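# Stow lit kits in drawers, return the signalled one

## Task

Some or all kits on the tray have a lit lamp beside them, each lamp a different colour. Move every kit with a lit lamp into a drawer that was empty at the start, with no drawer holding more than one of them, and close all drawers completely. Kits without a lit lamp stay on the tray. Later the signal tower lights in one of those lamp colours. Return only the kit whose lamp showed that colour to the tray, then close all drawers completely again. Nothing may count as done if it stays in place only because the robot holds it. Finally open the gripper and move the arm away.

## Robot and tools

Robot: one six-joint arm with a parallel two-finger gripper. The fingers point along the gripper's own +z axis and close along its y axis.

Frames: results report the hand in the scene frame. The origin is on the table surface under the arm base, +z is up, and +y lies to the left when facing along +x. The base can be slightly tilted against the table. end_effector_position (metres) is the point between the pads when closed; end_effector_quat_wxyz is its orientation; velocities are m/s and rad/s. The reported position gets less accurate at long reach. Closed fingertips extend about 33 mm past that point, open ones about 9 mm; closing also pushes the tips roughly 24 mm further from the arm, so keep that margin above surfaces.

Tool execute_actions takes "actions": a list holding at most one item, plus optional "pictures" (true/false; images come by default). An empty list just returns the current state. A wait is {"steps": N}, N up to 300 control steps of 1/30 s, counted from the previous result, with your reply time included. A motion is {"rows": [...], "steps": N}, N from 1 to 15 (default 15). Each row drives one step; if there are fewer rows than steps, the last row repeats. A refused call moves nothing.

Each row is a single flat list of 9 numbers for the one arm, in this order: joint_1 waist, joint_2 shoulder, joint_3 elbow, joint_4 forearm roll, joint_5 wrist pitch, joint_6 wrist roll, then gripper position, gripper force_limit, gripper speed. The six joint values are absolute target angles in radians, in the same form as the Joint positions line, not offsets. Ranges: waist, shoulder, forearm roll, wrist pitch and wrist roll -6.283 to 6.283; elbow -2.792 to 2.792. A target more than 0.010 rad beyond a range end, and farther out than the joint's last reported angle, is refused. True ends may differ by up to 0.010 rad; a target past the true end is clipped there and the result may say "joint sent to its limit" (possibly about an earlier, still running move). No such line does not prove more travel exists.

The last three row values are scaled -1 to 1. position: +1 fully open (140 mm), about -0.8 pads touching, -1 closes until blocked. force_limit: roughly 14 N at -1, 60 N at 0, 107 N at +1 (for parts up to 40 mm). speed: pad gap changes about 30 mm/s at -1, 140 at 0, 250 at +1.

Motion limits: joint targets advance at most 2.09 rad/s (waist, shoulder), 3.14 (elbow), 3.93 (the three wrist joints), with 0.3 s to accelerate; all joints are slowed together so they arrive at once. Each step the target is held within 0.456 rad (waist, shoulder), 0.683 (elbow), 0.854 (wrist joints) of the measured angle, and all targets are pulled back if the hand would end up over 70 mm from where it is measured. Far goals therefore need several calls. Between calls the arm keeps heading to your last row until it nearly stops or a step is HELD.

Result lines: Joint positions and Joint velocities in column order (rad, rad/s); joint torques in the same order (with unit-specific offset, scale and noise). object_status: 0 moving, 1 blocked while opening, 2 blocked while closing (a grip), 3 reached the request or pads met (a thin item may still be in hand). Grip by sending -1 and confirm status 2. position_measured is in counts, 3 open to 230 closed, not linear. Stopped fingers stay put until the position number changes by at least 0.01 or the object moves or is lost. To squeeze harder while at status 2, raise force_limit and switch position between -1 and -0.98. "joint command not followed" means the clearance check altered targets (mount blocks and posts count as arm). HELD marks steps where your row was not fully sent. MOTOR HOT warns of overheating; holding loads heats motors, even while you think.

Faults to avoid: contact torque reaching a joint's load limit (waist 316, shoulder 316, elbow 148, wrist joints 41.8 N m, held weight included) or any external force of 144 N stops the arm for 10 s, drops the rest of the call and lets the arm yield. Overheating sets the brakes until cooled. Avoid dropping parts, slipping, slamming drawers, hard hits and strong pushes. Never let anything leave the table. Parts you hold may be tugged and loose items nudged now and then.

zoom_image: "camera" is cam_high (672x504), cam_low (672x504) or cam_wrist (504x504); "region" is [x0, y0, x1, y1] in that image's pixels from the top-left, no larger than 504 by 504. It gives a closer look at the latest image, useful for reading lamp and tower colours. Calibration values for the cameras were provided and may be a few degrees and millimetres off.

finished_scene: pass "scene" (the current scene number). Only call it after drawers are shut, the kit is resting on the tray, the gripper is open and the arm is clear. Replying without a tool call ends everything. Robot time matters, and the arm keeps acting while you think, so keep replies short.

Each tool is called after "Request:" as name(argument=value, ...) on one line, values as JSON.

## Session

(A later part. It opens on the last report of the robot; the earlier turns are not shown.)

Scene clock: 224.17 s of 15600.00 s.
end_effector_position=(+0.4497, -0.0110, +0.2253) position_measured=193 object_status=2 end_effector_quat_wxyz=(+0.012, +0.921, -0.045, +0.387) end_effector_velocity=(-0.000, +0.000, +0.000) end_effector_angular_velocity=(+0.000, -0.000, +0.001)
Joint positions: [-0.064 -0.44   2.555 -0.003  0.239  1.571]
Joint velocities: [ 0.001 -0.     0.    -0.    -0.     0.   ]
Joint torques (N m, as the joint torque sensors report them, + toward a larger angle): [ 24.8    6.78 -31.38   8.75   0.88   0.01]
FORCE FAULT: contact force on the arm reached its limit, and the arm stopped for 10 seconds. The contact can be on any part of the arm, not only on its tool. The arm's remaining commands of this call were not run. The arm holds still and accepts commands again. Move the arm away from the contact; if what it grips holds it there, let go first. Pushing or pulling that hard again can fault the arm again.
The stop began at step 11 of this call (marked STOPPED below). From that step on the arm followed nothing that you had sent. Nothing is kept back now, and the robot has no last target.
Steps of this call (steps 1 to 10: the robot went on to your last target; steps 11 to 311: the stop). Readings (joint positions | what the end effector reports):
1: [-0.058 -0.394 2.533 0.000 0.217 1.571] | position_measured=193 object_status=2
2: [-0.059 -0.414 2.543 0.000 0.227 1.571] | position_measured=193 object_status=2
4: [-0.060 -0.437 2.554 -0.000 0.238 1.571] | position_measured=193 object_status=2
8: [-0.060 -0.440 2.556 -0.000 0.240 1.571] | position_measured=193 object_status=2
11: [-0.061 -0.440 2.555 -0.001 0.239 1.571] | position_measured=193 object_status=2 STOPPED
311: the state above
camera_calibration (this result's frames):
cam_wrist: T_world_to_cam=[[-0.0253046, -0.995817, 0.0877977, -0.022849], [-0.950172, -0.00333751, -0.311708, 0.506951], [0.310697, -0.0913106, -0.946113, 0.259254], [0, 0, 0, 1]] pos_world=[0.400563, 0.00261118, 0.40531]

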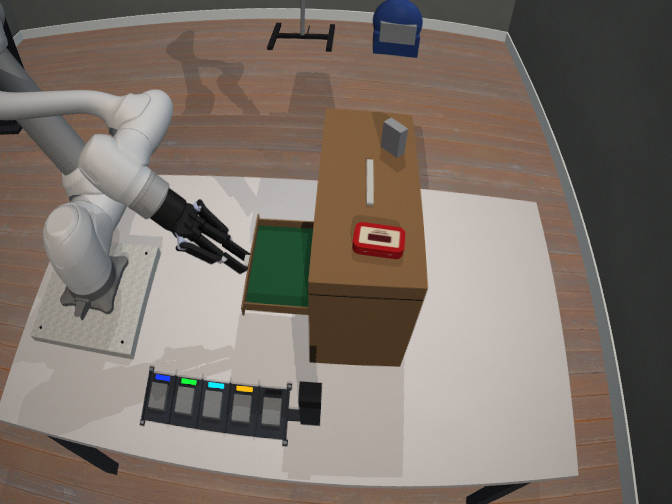

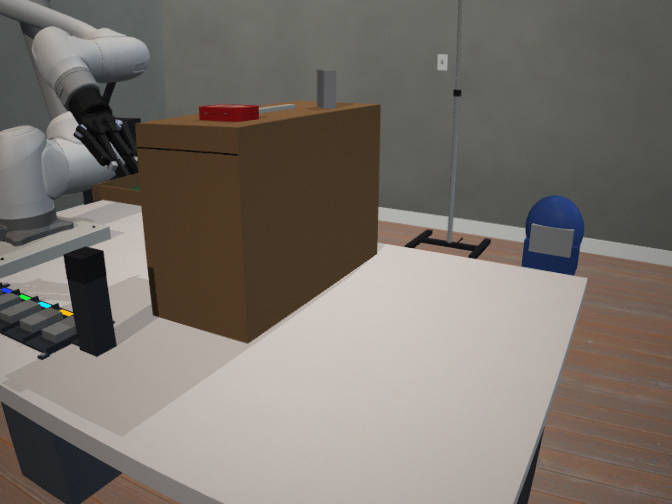

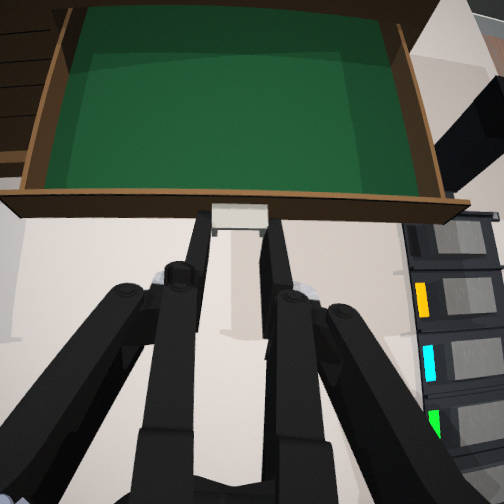

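Request:
execute_actions(actions=[{"rows":[[-0.066,-0.44,2.555,0,0.239,1.571,0,0,0.5],[-0.066,-0.44,2.555,0,0.239,1.571,0,0,0.5],[-0.066,-0.44,2.555,0,0.239,1.571,0,0,0.5],[-0.066,-0.44,2.555,0,0.239,1.571,0,0,0.5],[-0.066,-0.44,2.555,0,0.239,1.571,0,0,0.5],[-0.066,-0.44,2.555,0,0.239,1.571,0,0,0.5],[-0.066,-0.44,2.555,0,0.239,1.571,0,0,0.5],[-0.066,-0.44,2.555,0,0.239,1.571,0,0,0.5],[-0.066,-0.6,2.5,0,0.5,1.571,0,0,0.5]],"steps":15}], pictures=false)

Request:
execute_actions(actions=[{"rows":[[-0.601,-0.3,2.2,0,1.0,2.5,0.1,0,0.5]],"steps":15}], pictures=false)

Request:
execute_actions(actions=[{"rows":[[-0.601,0.2205,2.011,0,0.91,2.5,0.1,0,0.5]],"steps":15}], pictures=false)

Request:
execute_actions(actions=[{"steps":20}])

Scene clock: 243.10 s of 15600.00 s.
end_effector_position=(+0.4173, -0.0091, +0.2614) position_measured=129 object_status=3 end_effector_quat_wxyz=(+0.010, +0.927, -0.048, +0.371) end_effector_velocity=(-0.232, +0.018, +0.237) end_effector_angular_velocity=(+0.018, +0.188, +0.003)
Joint positions: [-0.066 -0.557  2.515  0.     0.429  1.571]
Joint velocities: [-0.001 -0.763 -0.263  0.     1.215 -0.001]
Joint torques (N m, as the joint torque sensors report them, + toward a larger angle): [ -7.83  40.58 -31.67   3.31  -1.58   0.04]
Steps of this call (steps 1 to 90: nothing new was sent; then 15.43 s passed at rest; steps 91 to 105: all 15 steps of this action). Readings (joint positions | what the end effector reports):
91: [-0.064 -0.440 2.555 -0.003 0.239 1.571] | position_measured=193 object_status=0
92: [-0.065 -0.440 2.555 -0.003 0.239 1.571] | position_measured=193 object_status=0
94: [-0.066 -0.440 2.555 -0.000 0.239 1.571] | position_measured=172 object_status=0
98: [-0.066 -0.440 2.555 -0.000 0.239 1.571] | position_measured=130 object_status=0
105: the state above

Scene clock: 243.60 s of 15600.00 s.
end_effector_position=(+0.3837, -0.1712, +0.2766) position_measured=117 object_status=3 end_effector_quat_wxyz=(-0.027, +0.814, -0.551, +0.182) end_effector_velocity=(-0.125, -0.407, -0.029) end_effector_angular_velocity=(+0.987, +0.560, -2.548)
Joint positions: [-0.462 -0.384  2.271  0.     0.886  2.265]
Joint velocities: [-0.997  0.608 -0.508 -0.     0.816  1.68 ]
Joint torques (N m, as the joint torque sensors report them, + toward a larger angle): [ -3.47  -3.   -39.01   4.11  -0.53  -0.23]
Steps of this call (steps 1 to 15: all 15 steps of this action). Readings (joint positions | what the end effector reports):
1: [-0.066 -0.579 2.507 0.000 0.465 1.571] | position_measured=129 object_status=0
2: [-0.069 -0.593 2.500 0.000 0.496 1.576] | position_measured=125 object_status=0
4: [-0.095 -0.598 2.471 0.000 0.564 1.626] | position_measured=117 object_status=0
8: [-0.224 -0.529 2.392 0.000 0.690 1.863] | position_measured=117 object_status=0
15: the state above

Scene clock: 244.10 s of 15600.00 s.
end_effector_position=(+0.4676, -0.2958, +0.1583) position_measured=117 object_status=3 end_effector_quat_wxyz=(-0.013, +0.719, -0.695, +0.029) end_effector_velocity=(+0.166, -0.159, -0.361) end_effector_angular_velocity=(+0.325, +0.439, -0.193)
Joint positions: [-0.593  0.107  2.053  0.     0.918  2.484]
Joint velocities: [-0.07   0.968 -0.355  0.    -0.069  0.133]
Joint torques (N m, as the joint torque sensors report them, + toward a larger angle): [  0.96 -44.39 -32.96   3.79  -0.07   0.2 ]
Steps of this call (steps 1 to 15: all 15 steps of this action). Readings (joint positions | what the end effector reports):
1: [-0.496 -0.364 2.253 0.000 0.914 2.322] | position_measured=117 object_status=3
2: [-0.526 -0.341 2.235 0.000 0.937 2.373] | position_measured=117 object_status=3
4: [-0.566 -0.274 2.199 0.000 0.950 2.436] | position_measured=117 object_status=3
8: [-0.577 -0.131 2.140 0.000 0.935 2.451] | position_measured=117 object_status=3
15: the state above

Scene clock: 244.77 s of 15600.00 s.
end_effector_position=(+0.4857, -0.3137, +0.1134) position_measured=117 object_status=3 end_effector_quat_wxyz=(-0.008, +0.711, -0.703, -0.002) end_effector_velocity=(-0.000, +0.001, -0.001) end_effector_angular_velocity=(+0.001, +0.002, +0.002)
Joint positions: [-0.601  0.22   2.011  0.     0.91   2.5  ]
Joint velocities: [ 0.002  0.001  0.    -0.001  0.001  0.   ]
Joint torques (N m, as the joint torque sensors report them, + toward a larger angle): [  0.85 -55.61 -32.33   3.63   0.34   0.08]
Steps of this call (steps 1 to 20: the robot went on to your last target). Readings (joint positions | what the end effector reports):
1: [-0.595 0.139 2.041 0.000 0.916 2.489] | position_measured=117 object_status=3
2: [-0.597 0.168 2.030 0.000 0.914 2.493] | position_measured=117 object_status=3
4: [-0.600 0.208 2.016 0.000 0.911 2.498] | position_measured=117 object_status=3
8: [-0.601 0.220 2.011 0.000 0.910 2.500] | position_measured=117 object_status=3
20: the state above
camera_calibration (this result's frames):
cam_wrist: T_world_to_cam=[[-0.991489, -0.129517, 0.0132438, 0.435938], [-0.108223, 0.876449, 0.469176, 0.28378], [-0.0723739, 0.463749, -0.883006, 0.46757], [0, 0, 0, 1]] pos_world=[0.496779, -0.409092, 0.27395]

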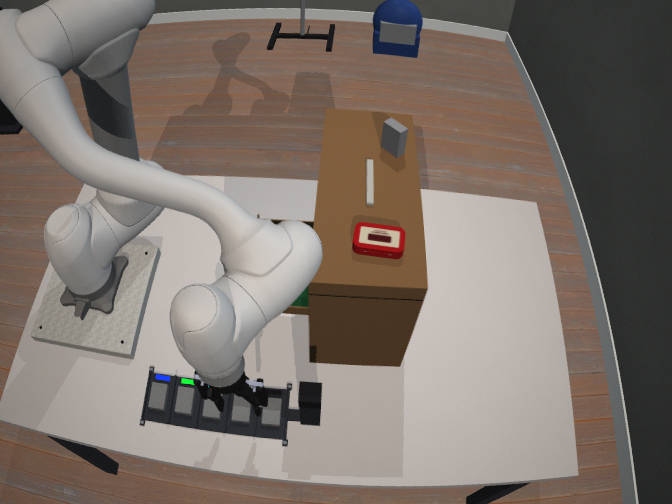

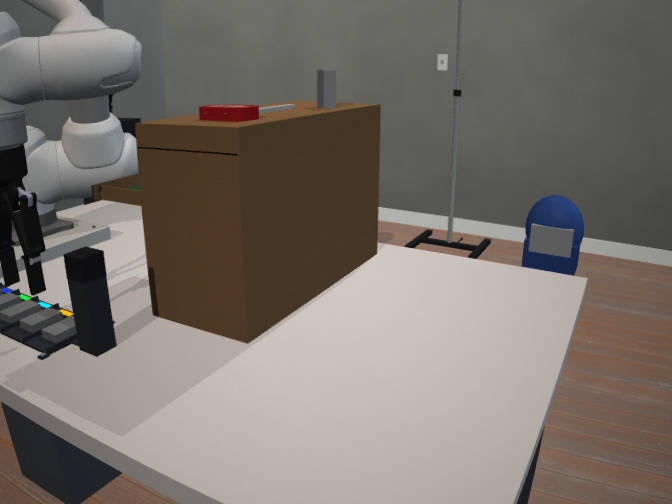

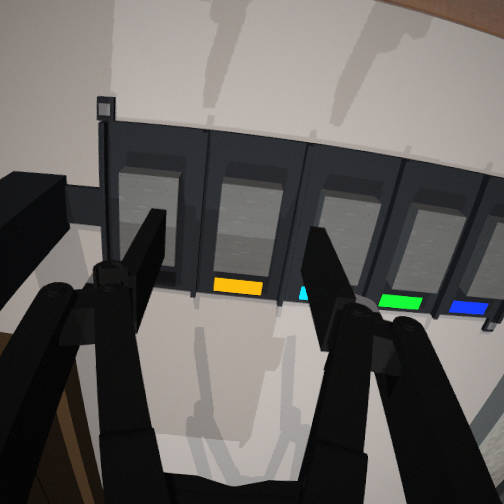

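Request:
execute_actions(actions=[{"rows":[[-0.594,0.2205,2.02,0,0.9,2.49,-0.1,0,0.5],[-0.594,0.2205,2.02,0,0.9,2.49,-0.1,0,0.5],[-0.594,0.2205,2.02,0,0.9,2.49,-0.1,0,0.5],[-0.594,0.2956,2.0714,0,0.7746,2.49,-0.1,0,0.5]],"steps":15}])

Scene clock: 265.90 s of 15600.00 s.
end_effector_position=(+0.4837, -0.3061, +0.0485) position_measured=141 object_status=3 end_effector_quat_wxyz=(-0.008, +0.717, -0.697, -0.003) end_effector_velocity=(-0.000, -0.001, +0.000) end_effector_angular_velocity=(-0.000, +0.000, +0.000)
Joint positions: [-0.594  0.291  2.069  0.     0.782  2.49 ]
Joint velocities: [-0.001 -0.     0.    -0.001  0.    -0.001]
Joint torques (N m, as the joint torque sensors report them, + toward a larger angle): [  9.54 -50.12 -26.73   2.66   0.14   0.14]
FORCE FAULT: contact force on the arm reached its limit, and the arm stopped for 10 seconds. The contact can be on any part of the arm, not only on its tool. The arm's remaining commands of this call were not run. The arm holds still and accepts commands again. Move the arm away from the contact; if what it grips holds it there, let go first. Pushing or pulling that hard again can fault the arm again.
The stop began at step 101 of this call (marked STOPPED below). From that step on the arm followed nothing that you had sent. 5 steps, steps kept back included, did not run and will not run. Nothing is kept back now, and the robot has no last target.
Steps of this call (steps 1 to 15: the robot went on to your last target; steps 16 to 90: nothing new was sent; then 7.77 s passed at rest; steps 91 to 100: the first 10 steps of this action; steps 101 to 401: the stop). Readings (joint positions | what the end effector reports):
91: [-0.601 0.221 2.011 -0.000 0.910 2.500] | position_measured=117 object_status=0
92: [-0.599 0.221 2.013 -0.000 0.906 2.497] | position_measured=120 object_status=0
94: [-0.595 0.221 2.020 -0.000 0.901 2.491] | position_measured=139 object_status=0
98: [-0.594 0.272 2.056 -0.000 0.814 2.490] | position_measured=141 object_status=0
101: [-0.594 0.292 2.069 0.000 0.782 2.490] | position_measured=141 object_status=0 STOPPED
401: the state above
camera_calibration (this result's frames):
cam_wrist: T_world_to_cam=[[-0.989223, -0.145814, 0.0132418, 0.429719], [-0.122607, 0.874414, 0.469433, 0.313686], [-0.0800285, 0.46275, -0.882869, 0.410022], [0, 0, 0, 1]] pos_world=[0.496362, -0.401371, 0.209051]

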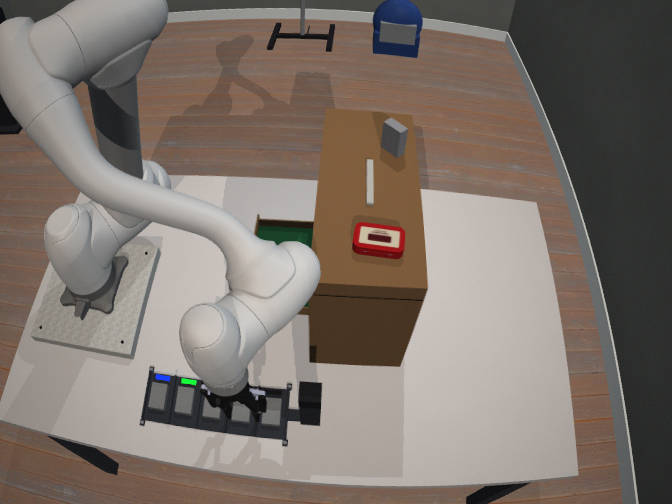

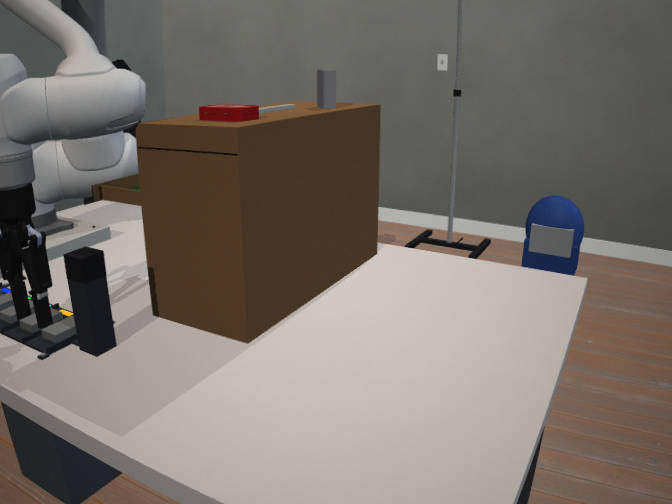

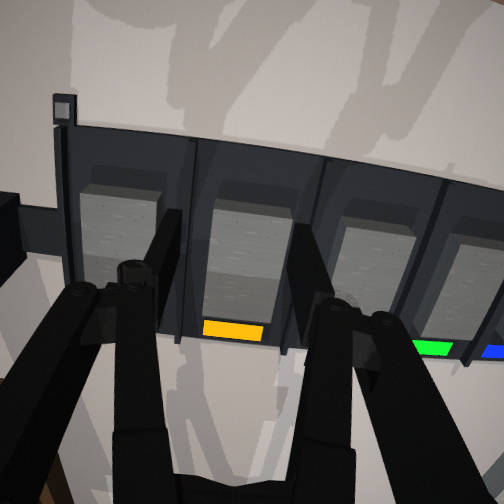

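Request:
execute_actions(actions=[{"rows":[[-0.594,0.281,2.062,0,0.7986,2.49,-0.1,0,0],[-0.594,0.281,2.062,0,0.7986,2.49,-0.1,0,0],[-0.594,0.281,2.062,0,0.7986,2.49,-0.1,0,0],[-0.594,0.281,2.062,0,0.7986,2.49,-0.1,0,0],[-0.594,0.281,2.062,0,0.7986,2.49,-1,-0.2,-0.3]],"steps":15}], pictures=false)

Request:
execute_actions(actions=[{"steps":10}])

Scene clock: 271.87 s of 15600.00 s.
end_effector_position=(+0.4845, -0.3068, +0.0572) position_measured=195 object_status=0 end_effector_quat_wxyz=(-0.008, +0.717, -0.697, -0.002) end_effector_velocity=(+0.000, +0.000, -0.000) end_effector_angular_velocity=(-0.000, -0.001, +0.001)
Joint positions: [-0.594  0.281  2.062  0.     0.799  2.49 ]
Joint velocities: [ 0.001  0.     0.     0.001 -0.001 -0.   ]
Joint torques (N m, as the joint torque sensors report them, + toward a larger angle): [ -0.22 -59.5  -29.86   3.29   0.17   0.21]
Steps of this call (steps 1 to 90: nothing new was sent; then 2.47 s passed at rest; steps 91 to 105: all 15 steps of this action). Readings (joint positions | what the end effector reports):
91: [-0.594 0.291 2.069 0.000 0.782 2.490] | position_measured=141 object_status=3
92: [-0.594 0.289 2.068 0.000 0.786 2.490] | position_measured=141 object_status=3
94: [-0.594 0.282 2.062 0.000 0.797 2.490] | position_measured=141 object_status=3
98: [-0.594 0.281 2.062 0.000 0.799 2.490] | position_measured=155 object_status=0
105: the state above

Scene clock: 272.20 s of 15600.00 s.
end_effector_position=(+0.4845, -0.3068, +0.0572) position_measured=232 object_status=0 end_effector_quat_wxyz=(-0.008, +0.717, -0.697, -0.002) end_effector_velocity=(+0.000, -0.000, +0.001) end_effector_angular_velocity=(-0.001, -0.001, -0.000)
Joint positions: [-0.594  0.281  2.062  0.     0.799  2.49 ]
Joint velocities: [ 0.    -0.001 -0.    -0.    -0.     0.   ]
Joint torques (N m, as the joint torque sensors report them, + toward a larger angle): [ -0.16 -60.1  -29.96   3.37   0.16   0.24]
Steps of this call (steps 1 to 10: the robot went on to your last target). Readings (joint positions | what the end effector reports):
1: [-0.594 0.281 2.062 0.000 0.799 2.490] | position_measured=201 object_status=0
2: [-0.594 0.281 2.062 0.000 0.799 2.490] | position_measured=207 object_status=0
4: [-0.594 0.281 2.062 0.000 0.799 2.490] | position_measured=218 object_status=0
8: [-0.594 0.281 2.062 0.000 0.799 2.490] | position_measured=232 object_status=0
10: the state above
camera_calibration (this result's frames):
cam_wrist: T_world_to_cam=[[-0.989143, -0.146371, 0.0131221, 0.43015], [-0.123188, 0.87453, 0.469065, 0.310609], [-0.0801333, 0.462356, -0.883066, 0.417976], [0, 0, 0, 1]] pos_world=[0.497237, -0.401929, 0.21776]

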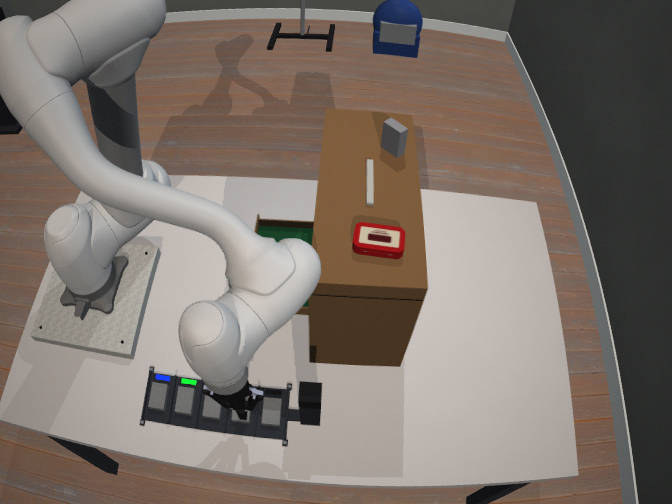

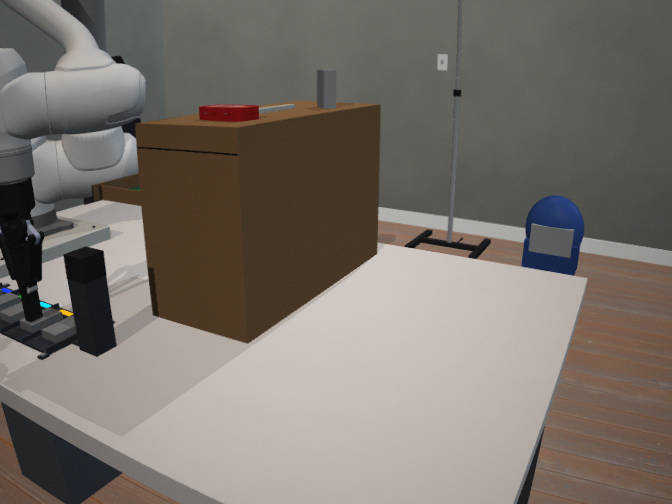

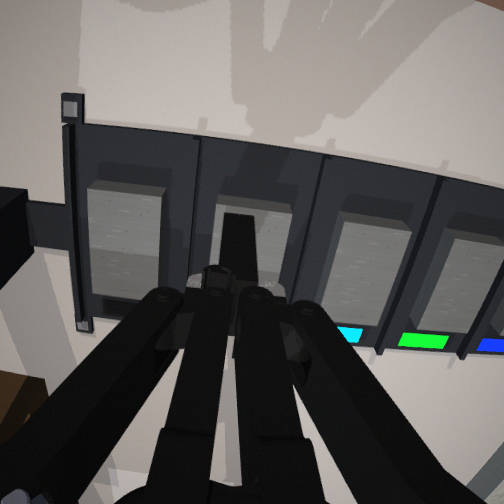

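Request:
execute_actions(actions=[{"rows":[[-0.5987,0.251,2.06,0,0.8306,2.49,-0.38,0,0.5]],"steps":15}])

Request:
execute_actions(actions=[{"rows":[[-0.5987,0.259,2.064,0,0.818,2.49,-0.38,0,0.5],[-0.5987,0.267,2.069,0,0.805,2.49,-0.38,0,0.5],[-0.5987,0.275,2.073,0,0.793,2.49,-0.38,0,0.5],[-0.5987,0.281,2.076,0,0.784,2.49,-0.38,0,0.5],[-0.5987,0.286,2.0785,0,0.777,2.49,-0.38,0,0.5]],"steps":15}])

Scene clock: 282.67 s of 15600.00 s.
end_effector_position=(+0.4784, -0.3060, +0.0751) position_measured=177 object_status=3 end_effector_quat_wxyz=(-0.008, +0.715, -0.699, -0.002) end_effector_velocity=(-0.000, +0.000, -0.001) end_effector_angular_velocity=(+0.001, +0.002, +0.001)
Joint positions: [-0.599  0.251  2.06  -0.     0.831  2.49 ]
Joint velocities: [ 0.     0.001  0.    -0.     0.    -0.   ]
Joint torques (N m, as the joint torque sensors report them, + toward a larger angle): [ -0.39 -56.95 -30.08   3.38   0.12   0.  ]
Steps of this call (steps 1 to 15: the robot went on to your last target; steps 16 to 90: nothing new was sent; then 6.97 s passed at rest; steps 91 to 105: all 15 steps of this action). Readings (joint positions | what the end effector reports):
91: [-0.594 0.281 2.062 0.000 0.799 2.490] | position_measured=232 object_status=0
92: [-0.594 0.278 2.062 -0.000 0.802 2.490] | position_measured=232 object_status=0
94: [-0.597 0.257 2.060 -0.000 0.824 2.490] | position_measured=210 object_status=0
98: [-0.598 0.251 2.060 -0.000 0.831 2.490] | position_measured=177 object_status=0
105: the state above
camera_calibration (this result's frames):
cam_wrist: T_world_to_cam=[[-0.9898, -0.141848, 0.0132118, 0.425633], [-0.119149, 0.875097, 0.469051, 0.299021], [-0.0780955, 0.462693, -0.883072, 0.432034], [0, 0, 0, 1]] pos_world=[0.49066, -0.401196, 0.235637]

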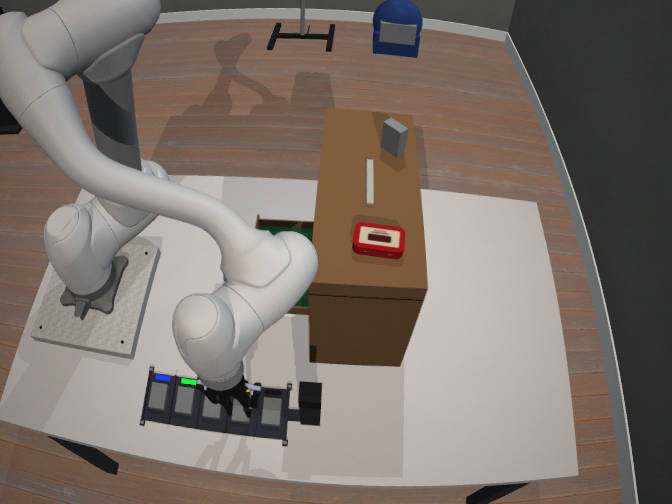

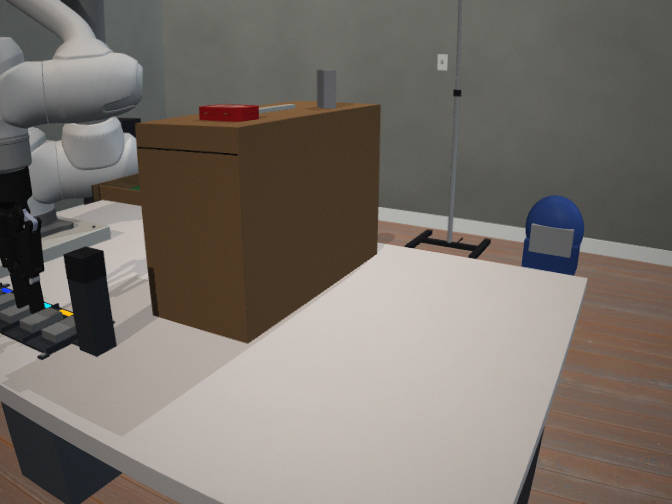

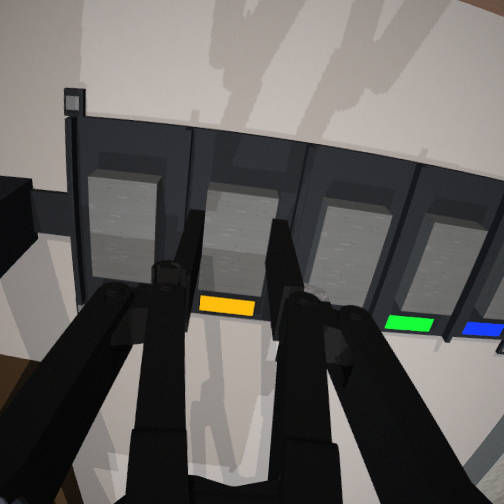

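Scene clock: 292.93 s of 15600.00 s.
end_effector_position=(+0.4789, -0.3059, +0.0520) position_measured=177 object_status=3 end_effector_quat_wxyz=(-0.008, +0.715, -0.699, -0.002) end_effector_velocity=(-0.000, -0.001, +0.001) end_effector_angular_velocity=(-0.001, -0.001, -0.000)
Joint positions: [-0.599  0.281  2.075 -0.     0.785  2.49 ]
Joint velocities: [-0.001 -0.001  0.     0.    -0.001 -0.001]
Joint torques (N m, as the joint torque sensors report them, + toward a larger angle): [ -0.15 -45.42 -25.32   3.51  -2.6    0.24]
FORCE FAULT: contact force on the arm reached its limit, and the arm stopped for 10 seconds. The contact can be on any part of the arm, not only on its tool. The arm's remaining commands of this call were not run. The arm holds still and accepts commands again. Move the arm away from the contact; if what it grips holds it there, let go first. Pushing or pulling that hard again can fault the arm again.
The stop began at step 8 of this call (marked STOPPED below). From that step on the arm followed nothing that you had sent. 8 steps, steps kept back included, did not run and will not run. Nothing is kept back now, and the robot has no last target.
Steps of this call (steps 1 to 7: the first 7 steps of this action; steps 8 to 308: the stop). Readings (joint positions | what the end effector reports):
1: [-0.599 0.251 2.060 -0.000 0.831 2.490] | position_measured=177 object_status=3
2: [-0.599 0.253 2.061 -0.000 0.827 2.490] | position_measured=177 object_status=3
4: [-0.599 0.266 2.068 -0.000 0.807 2.490] | position_measured=177 object_status=3
8: [-0.599 0.282 2.076 -0.000 0.784 2.490] | position_measured=177 object_status=3 STOPPED
308: the state above
camera_calibration (this result's frames):
cam_wrist: T_world_to_cam=[[-0.989815, -0.141781, 0.0128439, 0.426524], [-0.119287, 0.875244, 0.468741, 0.310004], [-0.0776999, 0.462434, -0.883243, 0.411408], [0, 0, 0, 1]] pos_world=[0.491126, -0.401105, 0.212583]

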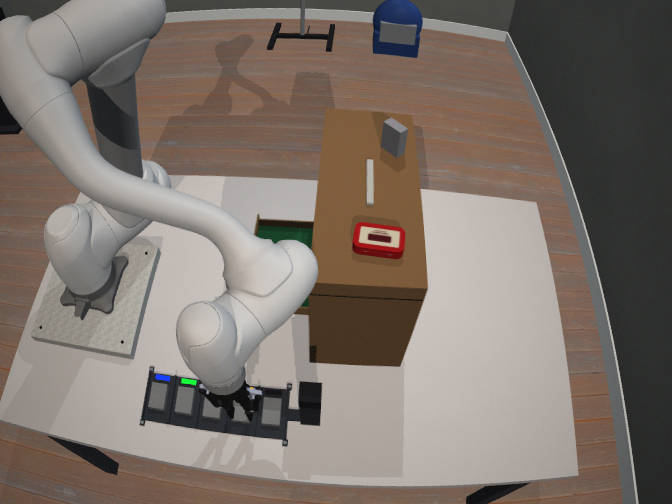

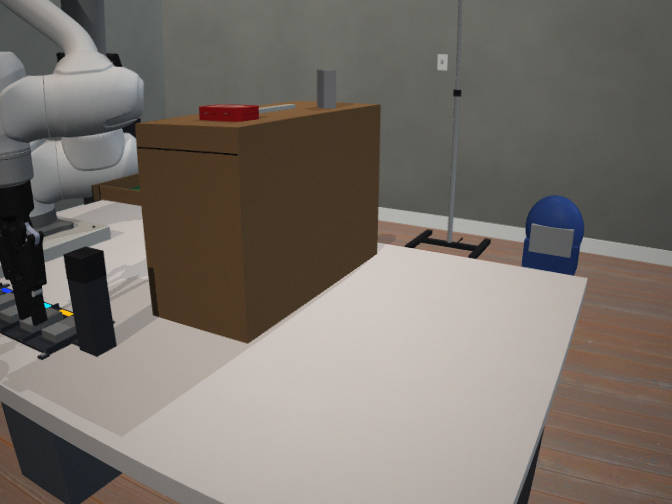

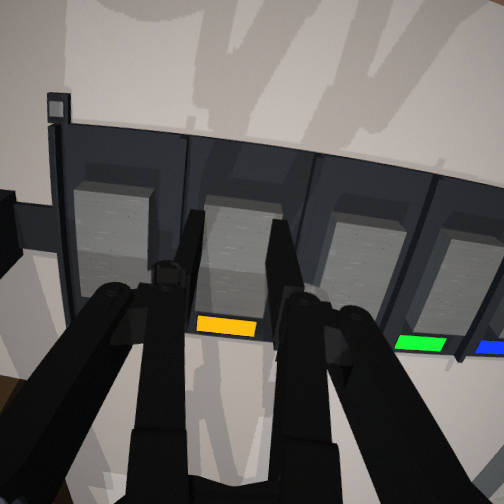

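Request:
execute_actions(actions=[{"rows":[[-0.601,0.264,2.074,0,0.8036,2.49,-0.28,0,0.5]],"steps":15}])

Scene clock: 297.70 s of 15600.00 s.
end_effector_position=(+0.4757, -0.3054, +0.0620) position_measured=164 object_status=3 end_effector_quat_wxyz=(-0.008, +0.714, -0.700, -0.002) end_effector_velocity=(-0.000, +0.000, -0.000) end_effector_angular_velocity=(+0.001, +0.001, -0.000)
Joint positions: [-0.601  0.264  2.074 -0.     0.804  2.49 ]
Joint velocities: [-0.     0.    -0.     0.     0.001 -0.   ]
Joint torques (N m, as the joint torque sensors report them, + toward a larger angle): [ -0.18 -56.48 -29.91   3.34   0.21   0.15]
Steps of this call (steps 1 to 90: nothing new was sent; then 1.27 s passed at rest; steps 91 to 105: all 15 steps of this action). Readings (joint positions | what the end effector reports):
91: [-0.599 0.281 2.075 -0.000 0.785 2.490] | position_measured=177 object_status=0
92: [-0.599 0.278 2.075 -0.000 0.788 2.490] | position_measured=174 object_status=0
94: [-0.600 0.265 2.074 -0.000 0.802 2.490] | position_measured=164 object_status=0
98: [-0.601 0.264 2.074 -0.000 0.804 2.490] | position_measured=164 object_status=0
105: the state above
camera_calibration (this result's frames):
cam_wrist: T_world_to_cam=[[-0.990126, -0.139552, 0.0132265, 0.424129], [-0.117112, 0.875368, 0.469058, 0.303449], [-0.0770362, 0.462878, -0.883068, 0.419581], [0, 0, 0, 1]] pos_world=[0.487801, -0.400656, 0.222574]

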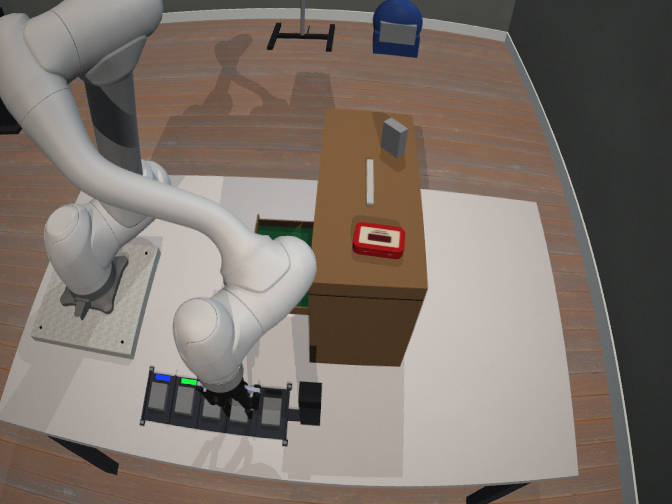

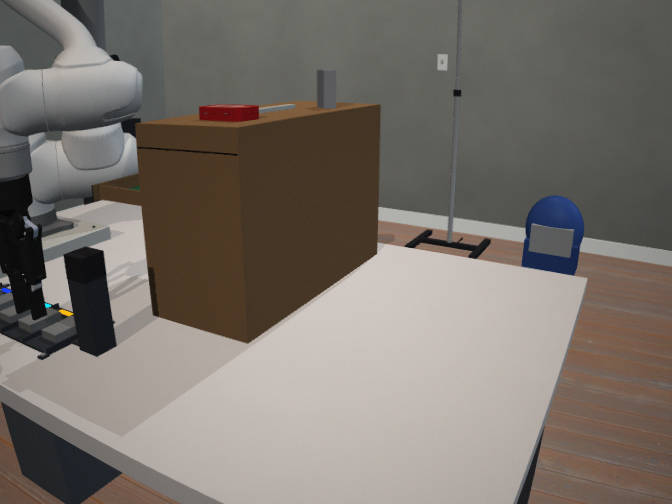

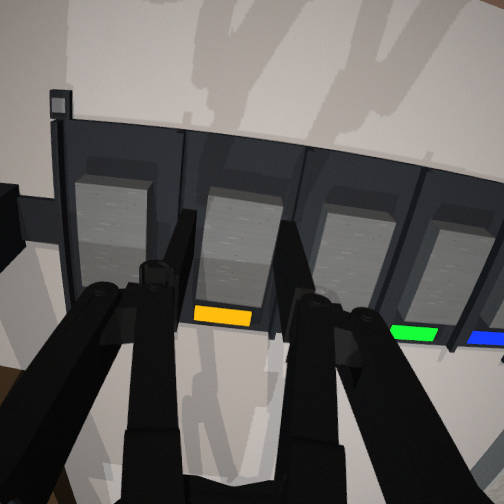

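Request:
execute_actions(actions=[{"rows":[[-0.601,0.2666,2.0754,0,0.7997,2.49,-0.28,0,0.5],[-0.601,0.269,2.0767,0,0.796,2.49,-0.28,0,0.5],[-0.601,0.2717,2.078,0,0.792,2.49,-0.28,0,0.5],[-0.601,0.274,2.0795,0,0.788,2.49,-0.28,0,0.5],[-0.601,0.2768,2.0808,0,0.784,2.49,-0.28,0,0.5]],"steps":15}], pictures=false)

Scene clock: 301.40 s of 15600.00 s.
end_effector_position=(+0.4757, -0.3052, +0.0521) position_measured=164 object_status=3 end_effector_quat_wxyz=(-0.008, +0.714, -0.700, -0.002) end_effector_velocity=(+0.001, -0.000, +0.001) end_effector_angular_velocity=(-0.001, -0.002, +0.001)
Joint positions: [-0.601  0.277  2.081  0.     0.784  2.49 ]
Joint velocities: [ 0.    -0.001  0.     0.    -0.001 -0.001]
Joint torques (N m, as the joint torque sensors report them, + toward a larger angle): [  0.7  -58.22 -29.54   3.33   0.07   0.14]
Steps of this call (steps 1 to 15: the robot went on to your last target; steps 16 to 90: nothing new was sent; then 0.20 s passed at rest; steps 91 to 105: all 15 steps of this action). Readings (joint positions | what the end effector reports):
91: [-0.601 0.264 2.074 0.000 0.804 2.490] | position_measured=164 object_status=3
92: [-0.601 0.265 2.075 0.000 0.803 2.490] | position_measured=164 object_status=3
94: [-0.601 0.269 2.077 0.000 0.795 2.490] | position_measured=164 object_status=3
98: [-0.601 0.277 2.081 0.000 0.784 2.490] | position_measured=164 object_status=3
105: the state above

Request:
execute_actions(actions=[{"rows":[[-0.601,0.279,2.082,0,0.7806,2.49,-0.28,0,0.5],[-0.601,0.281,2.083,0,0.7776,2.49,-0.28,0,0.5],[-0.601,0.283,2.084,0,0.7746,2.49,-0.28,0,0.5],[-0.601,0.2845,2.085,0,0.772,2.49,-0.28,0,0.5]],"steps":12}])

Scene clock: 313.37 s of 15600.00 s.
end_effector_position=(+0.4763, -0.3057, +0.0508) position_measured=164 object_status=3 end_effector_quat_wxyz=(-0.008, +0.714, -0.700, -0.001) end_effector_velocity=(+0.000, -0.000, -0.001) end_effector_angular_velocity=(+0.000, +0.000, -0.000)
Joint positions: [-0.601  0.279  2.081 -0.     0.78   2.49 ]
Joint velocities: [-0.     0.001 -0.     0.    -0.001  0.   ]
Joint torques (N m, as the joint torque sensors report them, + toward a larger angle): [  0.67 -45.42 -26.08   3.41  -3.65   0.04]
FORCE FAULT: contact force on the arm reached its limit, and the arm stopped for 10 seconds. The contact can be on any part of the arm, not only on its tool. The arm's remaining commands of this call were not run. The arm holds still and accepts commands again. Move the arm away from the contact; if what it grips holds it there, let go first. Pushing or pulling that hard again can fault the arm again.
The stop began at step 59 of this call (marked STOPPED below). From that step on the arm followed nothing that you had sent. 5 steps, steps kept back included, did not run and will not run. Nothing is kept back now, and the robot has no last target.
Steps of this call (steps 1 to 15: the robot went on to your last target; steps 16 to 51: nothing new was sent; steps 52 to 58: the first 7 steps of this action; steps 59 to 359: the stop). Readings (joint positions | what the end effector reports):
52: [-0.601 0.277 2.081 0.000 0.784 2.490] | position_measured=164 object_status=3
53: [-0.601 0.278 2.081 0.000 0.782 2.490] | position_measured=164 object_status=3
55: [-0.601 0.281 2.083 0.000 0.777 2.490] | position_measured=164 object_status=3
59: [-0.601 0.282 2.083 -0.000 0.776 2.490] | position_measured=164 object_status=3 STOPPED
359: the state above
camera_calibration (this result's frames):
cam_wrist: T_world_to_cam=[[-0.990134, -0.139613, 0.0119503, 0.42487], [-0.117865, 0.875939, 0.467801, 0.309606], [-0.0757787, 0.461777, -0.883753, 0.408973], [0, 0, 0, 1]] pos_world=[0.488161, -0.400734, 0.21152]

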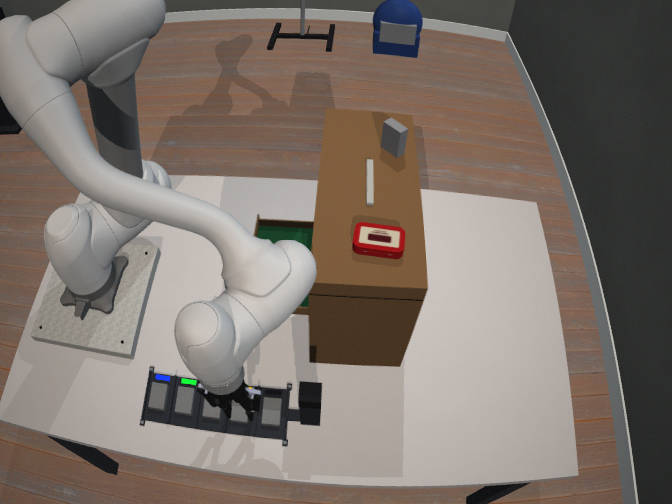

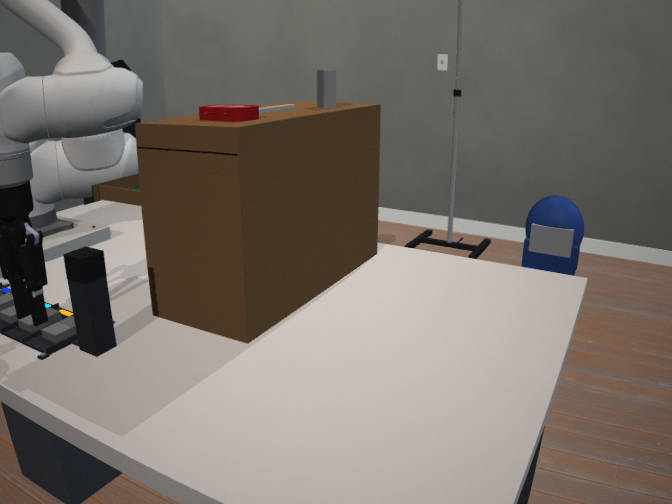

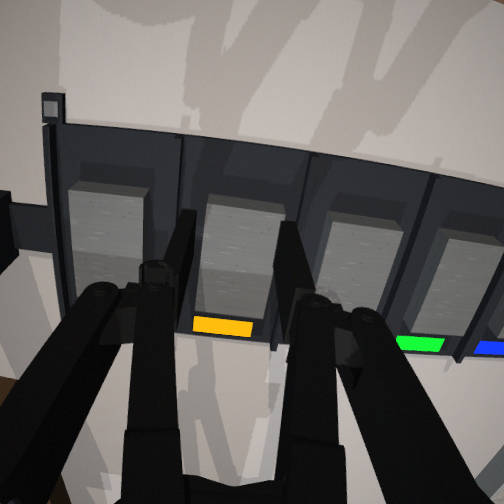

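Request:
execute_actions(actions=[{"rows":[[-0.601,0.268,2.077,0,0.797,2.49,-0.28,0,0.5],[-0.601,0.268,2.077,0,0.797,2.49,-0.28,0,0.5],[-0.601,0.268,2.077,0,0.797,2.49,-0.28,0,0.5],[-0.601,0.268,2.077,0,0.797,2.49,-0.28,0,0.5],[-0.605,0.2665,2.083,0,0.792,2.49,-0.28,0,0.5],[-0.605,0.2665,2.083,0,0.792,2.49,-0.28,0,0.5],[-0.605,0.2665,2.083,0,0.792,2.49,-0.28,0,0.5],[-0.605,0.2665,2.083,0,0.792,2.49,-0.28,0,0.5],[-0.605,0.2665,2.083,0,0.792,2.49,-0.28,0,0.5],[-0.605,0.27,2.085,0,0.7866,2.49,-0.28,0,0.5],[-0.605,0.273,2.0865,0,0.782,2.49,-0.28,0,0.5],[-0.605,0.275,2.0875,0,0.779,2.49,-0.28,0,0.5],[-0.605,0.277,2.0885,0,0.776,2.49,-0.28,0,0.5]],"steps":15}])

Scene clock: 323.20 s of 15600.00 s.
end_effector_position=(+0.4721, -0.3052, +0.0492) position_measured=164 object_status=3 end_effector_quat_wxyz=(-0.008, +0.713, -0.701, -0.003) end_effector_velocity=(-0.001, +0.001, -0.016) end_effector_angular_velocity=(+0.002, +0.003, -0.000)
Joint positions: [-0.605  0.277  2.088  0.     0.777  2.49 ]
Joint velocities: [-0.001  0.021  0.011 -0.    -0.029 -0.   ]
Joint torques (N m, as the joint torque sensors report them, + toward a larger angle): [  1.14 -66.81 -30.94   3.53   0.27   0.08]
Steps of this call (steps 1 to 90: nothing new was sent; then 6.33 s passed at rest; steps 91 to 105: all 15 steps of this action). Readings (joint positions | what the end effector reports):
91: [-0.601 0.279 2.081 -0.000 0.780 2.490] | position_measured=164 object_status=3
92: [-0.601 0.276 2.081 -0.000 0.784 2.490] | position_measured=164 object_status=3
94: [-0.601 0.269 2.077 -0.000 0.796 2.490] | position_measured=164 object_status=3
98: [-0.605 0.267 2.083 -0.000 0.793 2.490] | position_measured=164 object_status=3
105: the state above
camera_calibration (this result's frames):
cam_wrist: T_world_to_cam=[[-0.990681, -0.135546, 0.0133259, 0.422209], [-0.11351, 0.875756, 0.46922, 0.307265], [-0.075271, 0.463335, -0.882981, 0.407245], [0, 0, 0, 1]] pos_world=[0.483806, -0.400551, 0.209788]

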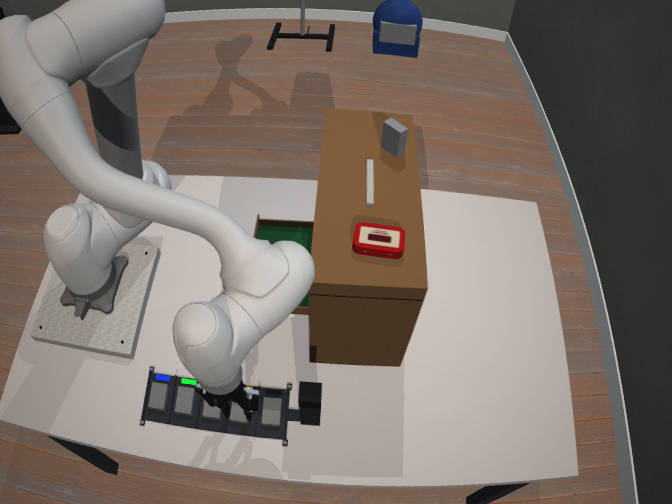

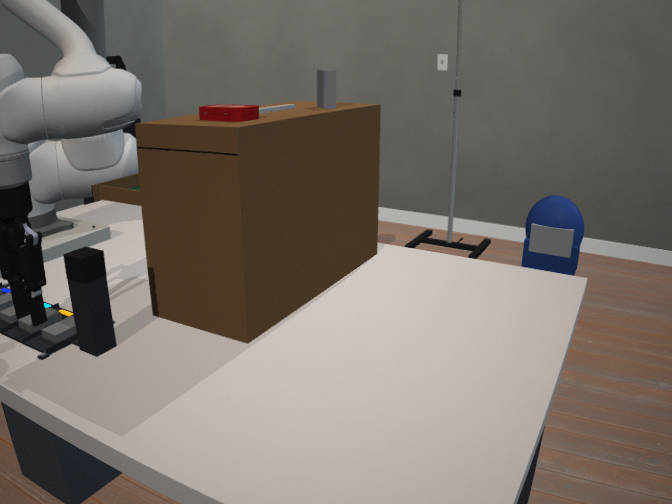

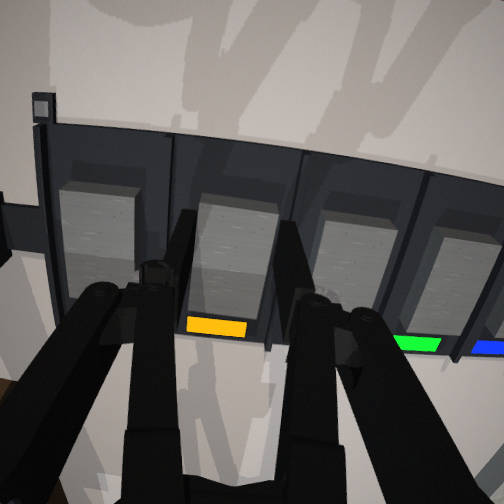

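Past the stop, no contact. Continue 10 mm slowly.

Request:
execute_actions(actions=[{"rows":[[-0.605,0.279,2.0895,0,0.773,2.49,-0.28,0,0.5],[-0.605,0.281,2.0905,0,0.770,2.49,-0.28,0,0.5],[-0.605,0.283,2.0915,0,0.767,2.49,-0.28,0,0.5],[-0.605,0.285,2.0925,0,0.764,2.49,-0.28,0,0.5],[-0.605,0.287,2.0935,0,0.761,2.49,-0.28,0,0.5],[-0.605,0.289,2.0945,0,0.758,2.49,-0.28,0,0.5]],"steps":12}], pictures=false)

Request:
execute_actions(actions=[{"rows":[[-0.605,0.289,2.0945,0,0.758,2.49,-1,-0.2,-0.3]],"steps":15}])

Scene clock: 337.37 s of 15600.00 s.
end_effector_position=(+0.4725, -0.3054, +0.0446) position_measured=164 object_status=3 end_effector_quat_wxyz=(-0.008, +0.713, -0.701, -0.002) end_effector_velocity=(-0.001, +0.000, -0.000) end_effector_angular_velocity=(+0.001, +0.002, -0.001)
Joint positions: [-0.605  0.283  2.091  0.     0.767  2.49 ]
Joint velocities: [-0.     0.001  0.    -0.     0.002  0.001]
Joint torques (N m, as the joint torque sensors report them, + toward a larger angle): [ -2.07 -47.68 -28.85   2.9   -4.58  -0.15]
FORCE FAULT: contact force on the arm reached its limit, and the arm stopped for 10 seconds. The contact can be on any part of the arm, not only on its tool. The arm's remaining commands of this call were not run. The arm holds still and accepts commands again. Move the arm away from the contact; if what it grips holds it there, let go first. Pushing or pulling that hard again can fault the arm again.
The stop began at step 97 of this call (marked STOPPED below). From that step on the arm followed nothing that you had sent. 6 steps, steps kept back included, did not run and will not run. Nothing is kept back now, and the robot has no last target.
Steps of this call (steps 1 to 15: the robot went on to your last target; steps 16 to 90: nothing new was sent; then 0.93 s passed at rest; steps 91 to 96: the first 6 steps of this action; steps 97 to 397: the stop). Readings (joint positions | what the end effector reports):
91: [-0.605 0.277 2.089 0.000 0.776 2.490] | position_measured=164 object_status=3
92: [-0.605 0.278 2.089 0.000 0.775 2.490] | position_measured=164 object_status=3
94: [-0.605 0.281 2.091 0.000 0.769 2.490] | position_measured=164 object_status=3
97: [-0.605 0.284 2.091 0.000 0.766 2.490] | position_measured=164 object_status=3 STOPPED
98: [-0.605 0.284 2.091 0.000 0.767 2.490] | position_measured=164 object_status=3
397: the state above

Scene clock: 337.40 s of 15600.00 s.
end_effector_position=(+0.4725, -0.3054, +0.0446) position_measured=164 object_status=3 end_effector_quat_wxyz=(-0.008, +0.713, -0.701, -0.002) end_effector_velocity=(-0.000, -0.000, -0.000) end_effector_angular_velocity=(+0.000, +0.000, +0.001)
Joint positions: [-0.605  0.283  2.091  0.     0.767  2.49 ]
Joint velocities: [-0.001  0.     0.    -0.    -0.    -0.001]
Joint torques (N m, as the joint torque sensors report them, + toward a larger angle): [ -1.55 -47.63 -28.92   2.88  -4.78  -0.14]
A stop began in an earlier call of the same reply, so what this call sent did not run. Send another action.
Steps of this call (step 1: nothing new was sent). Readings (joint positions | what the end effector reports):
1: the state above
camera_calibration (this result's frames):
cam_wrist: T_world_to_cam=[[-0.990695, -0.135488, 0.0128693, 0.422663], [-0.113704, 0.875939, 0.468831, 0.309831], [-0.074794, 0.463006, -0.883194, 0.402969], [0, 0, 0, 1]] pos_world=[0.484098, -0.400704, 0.205202]

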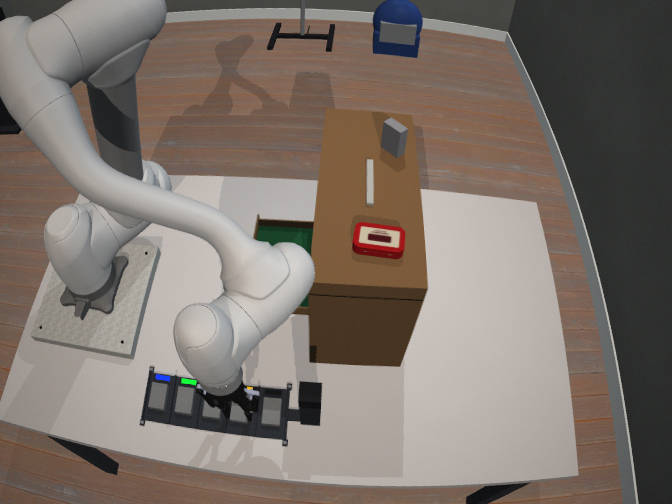

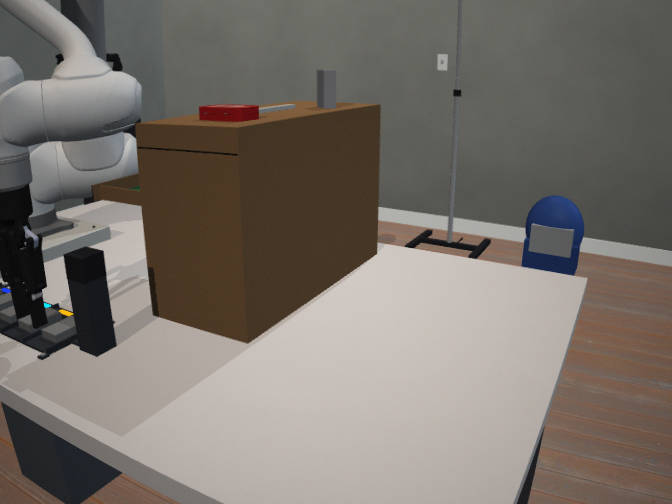

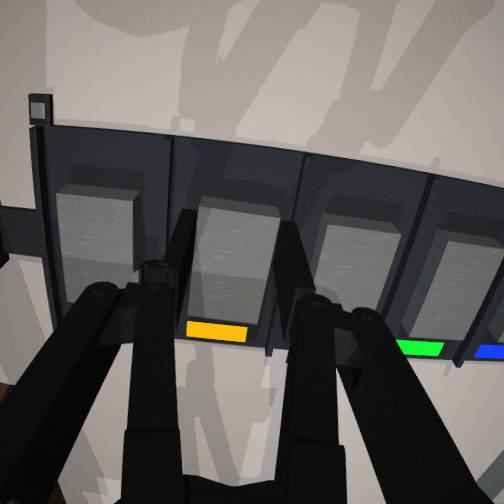

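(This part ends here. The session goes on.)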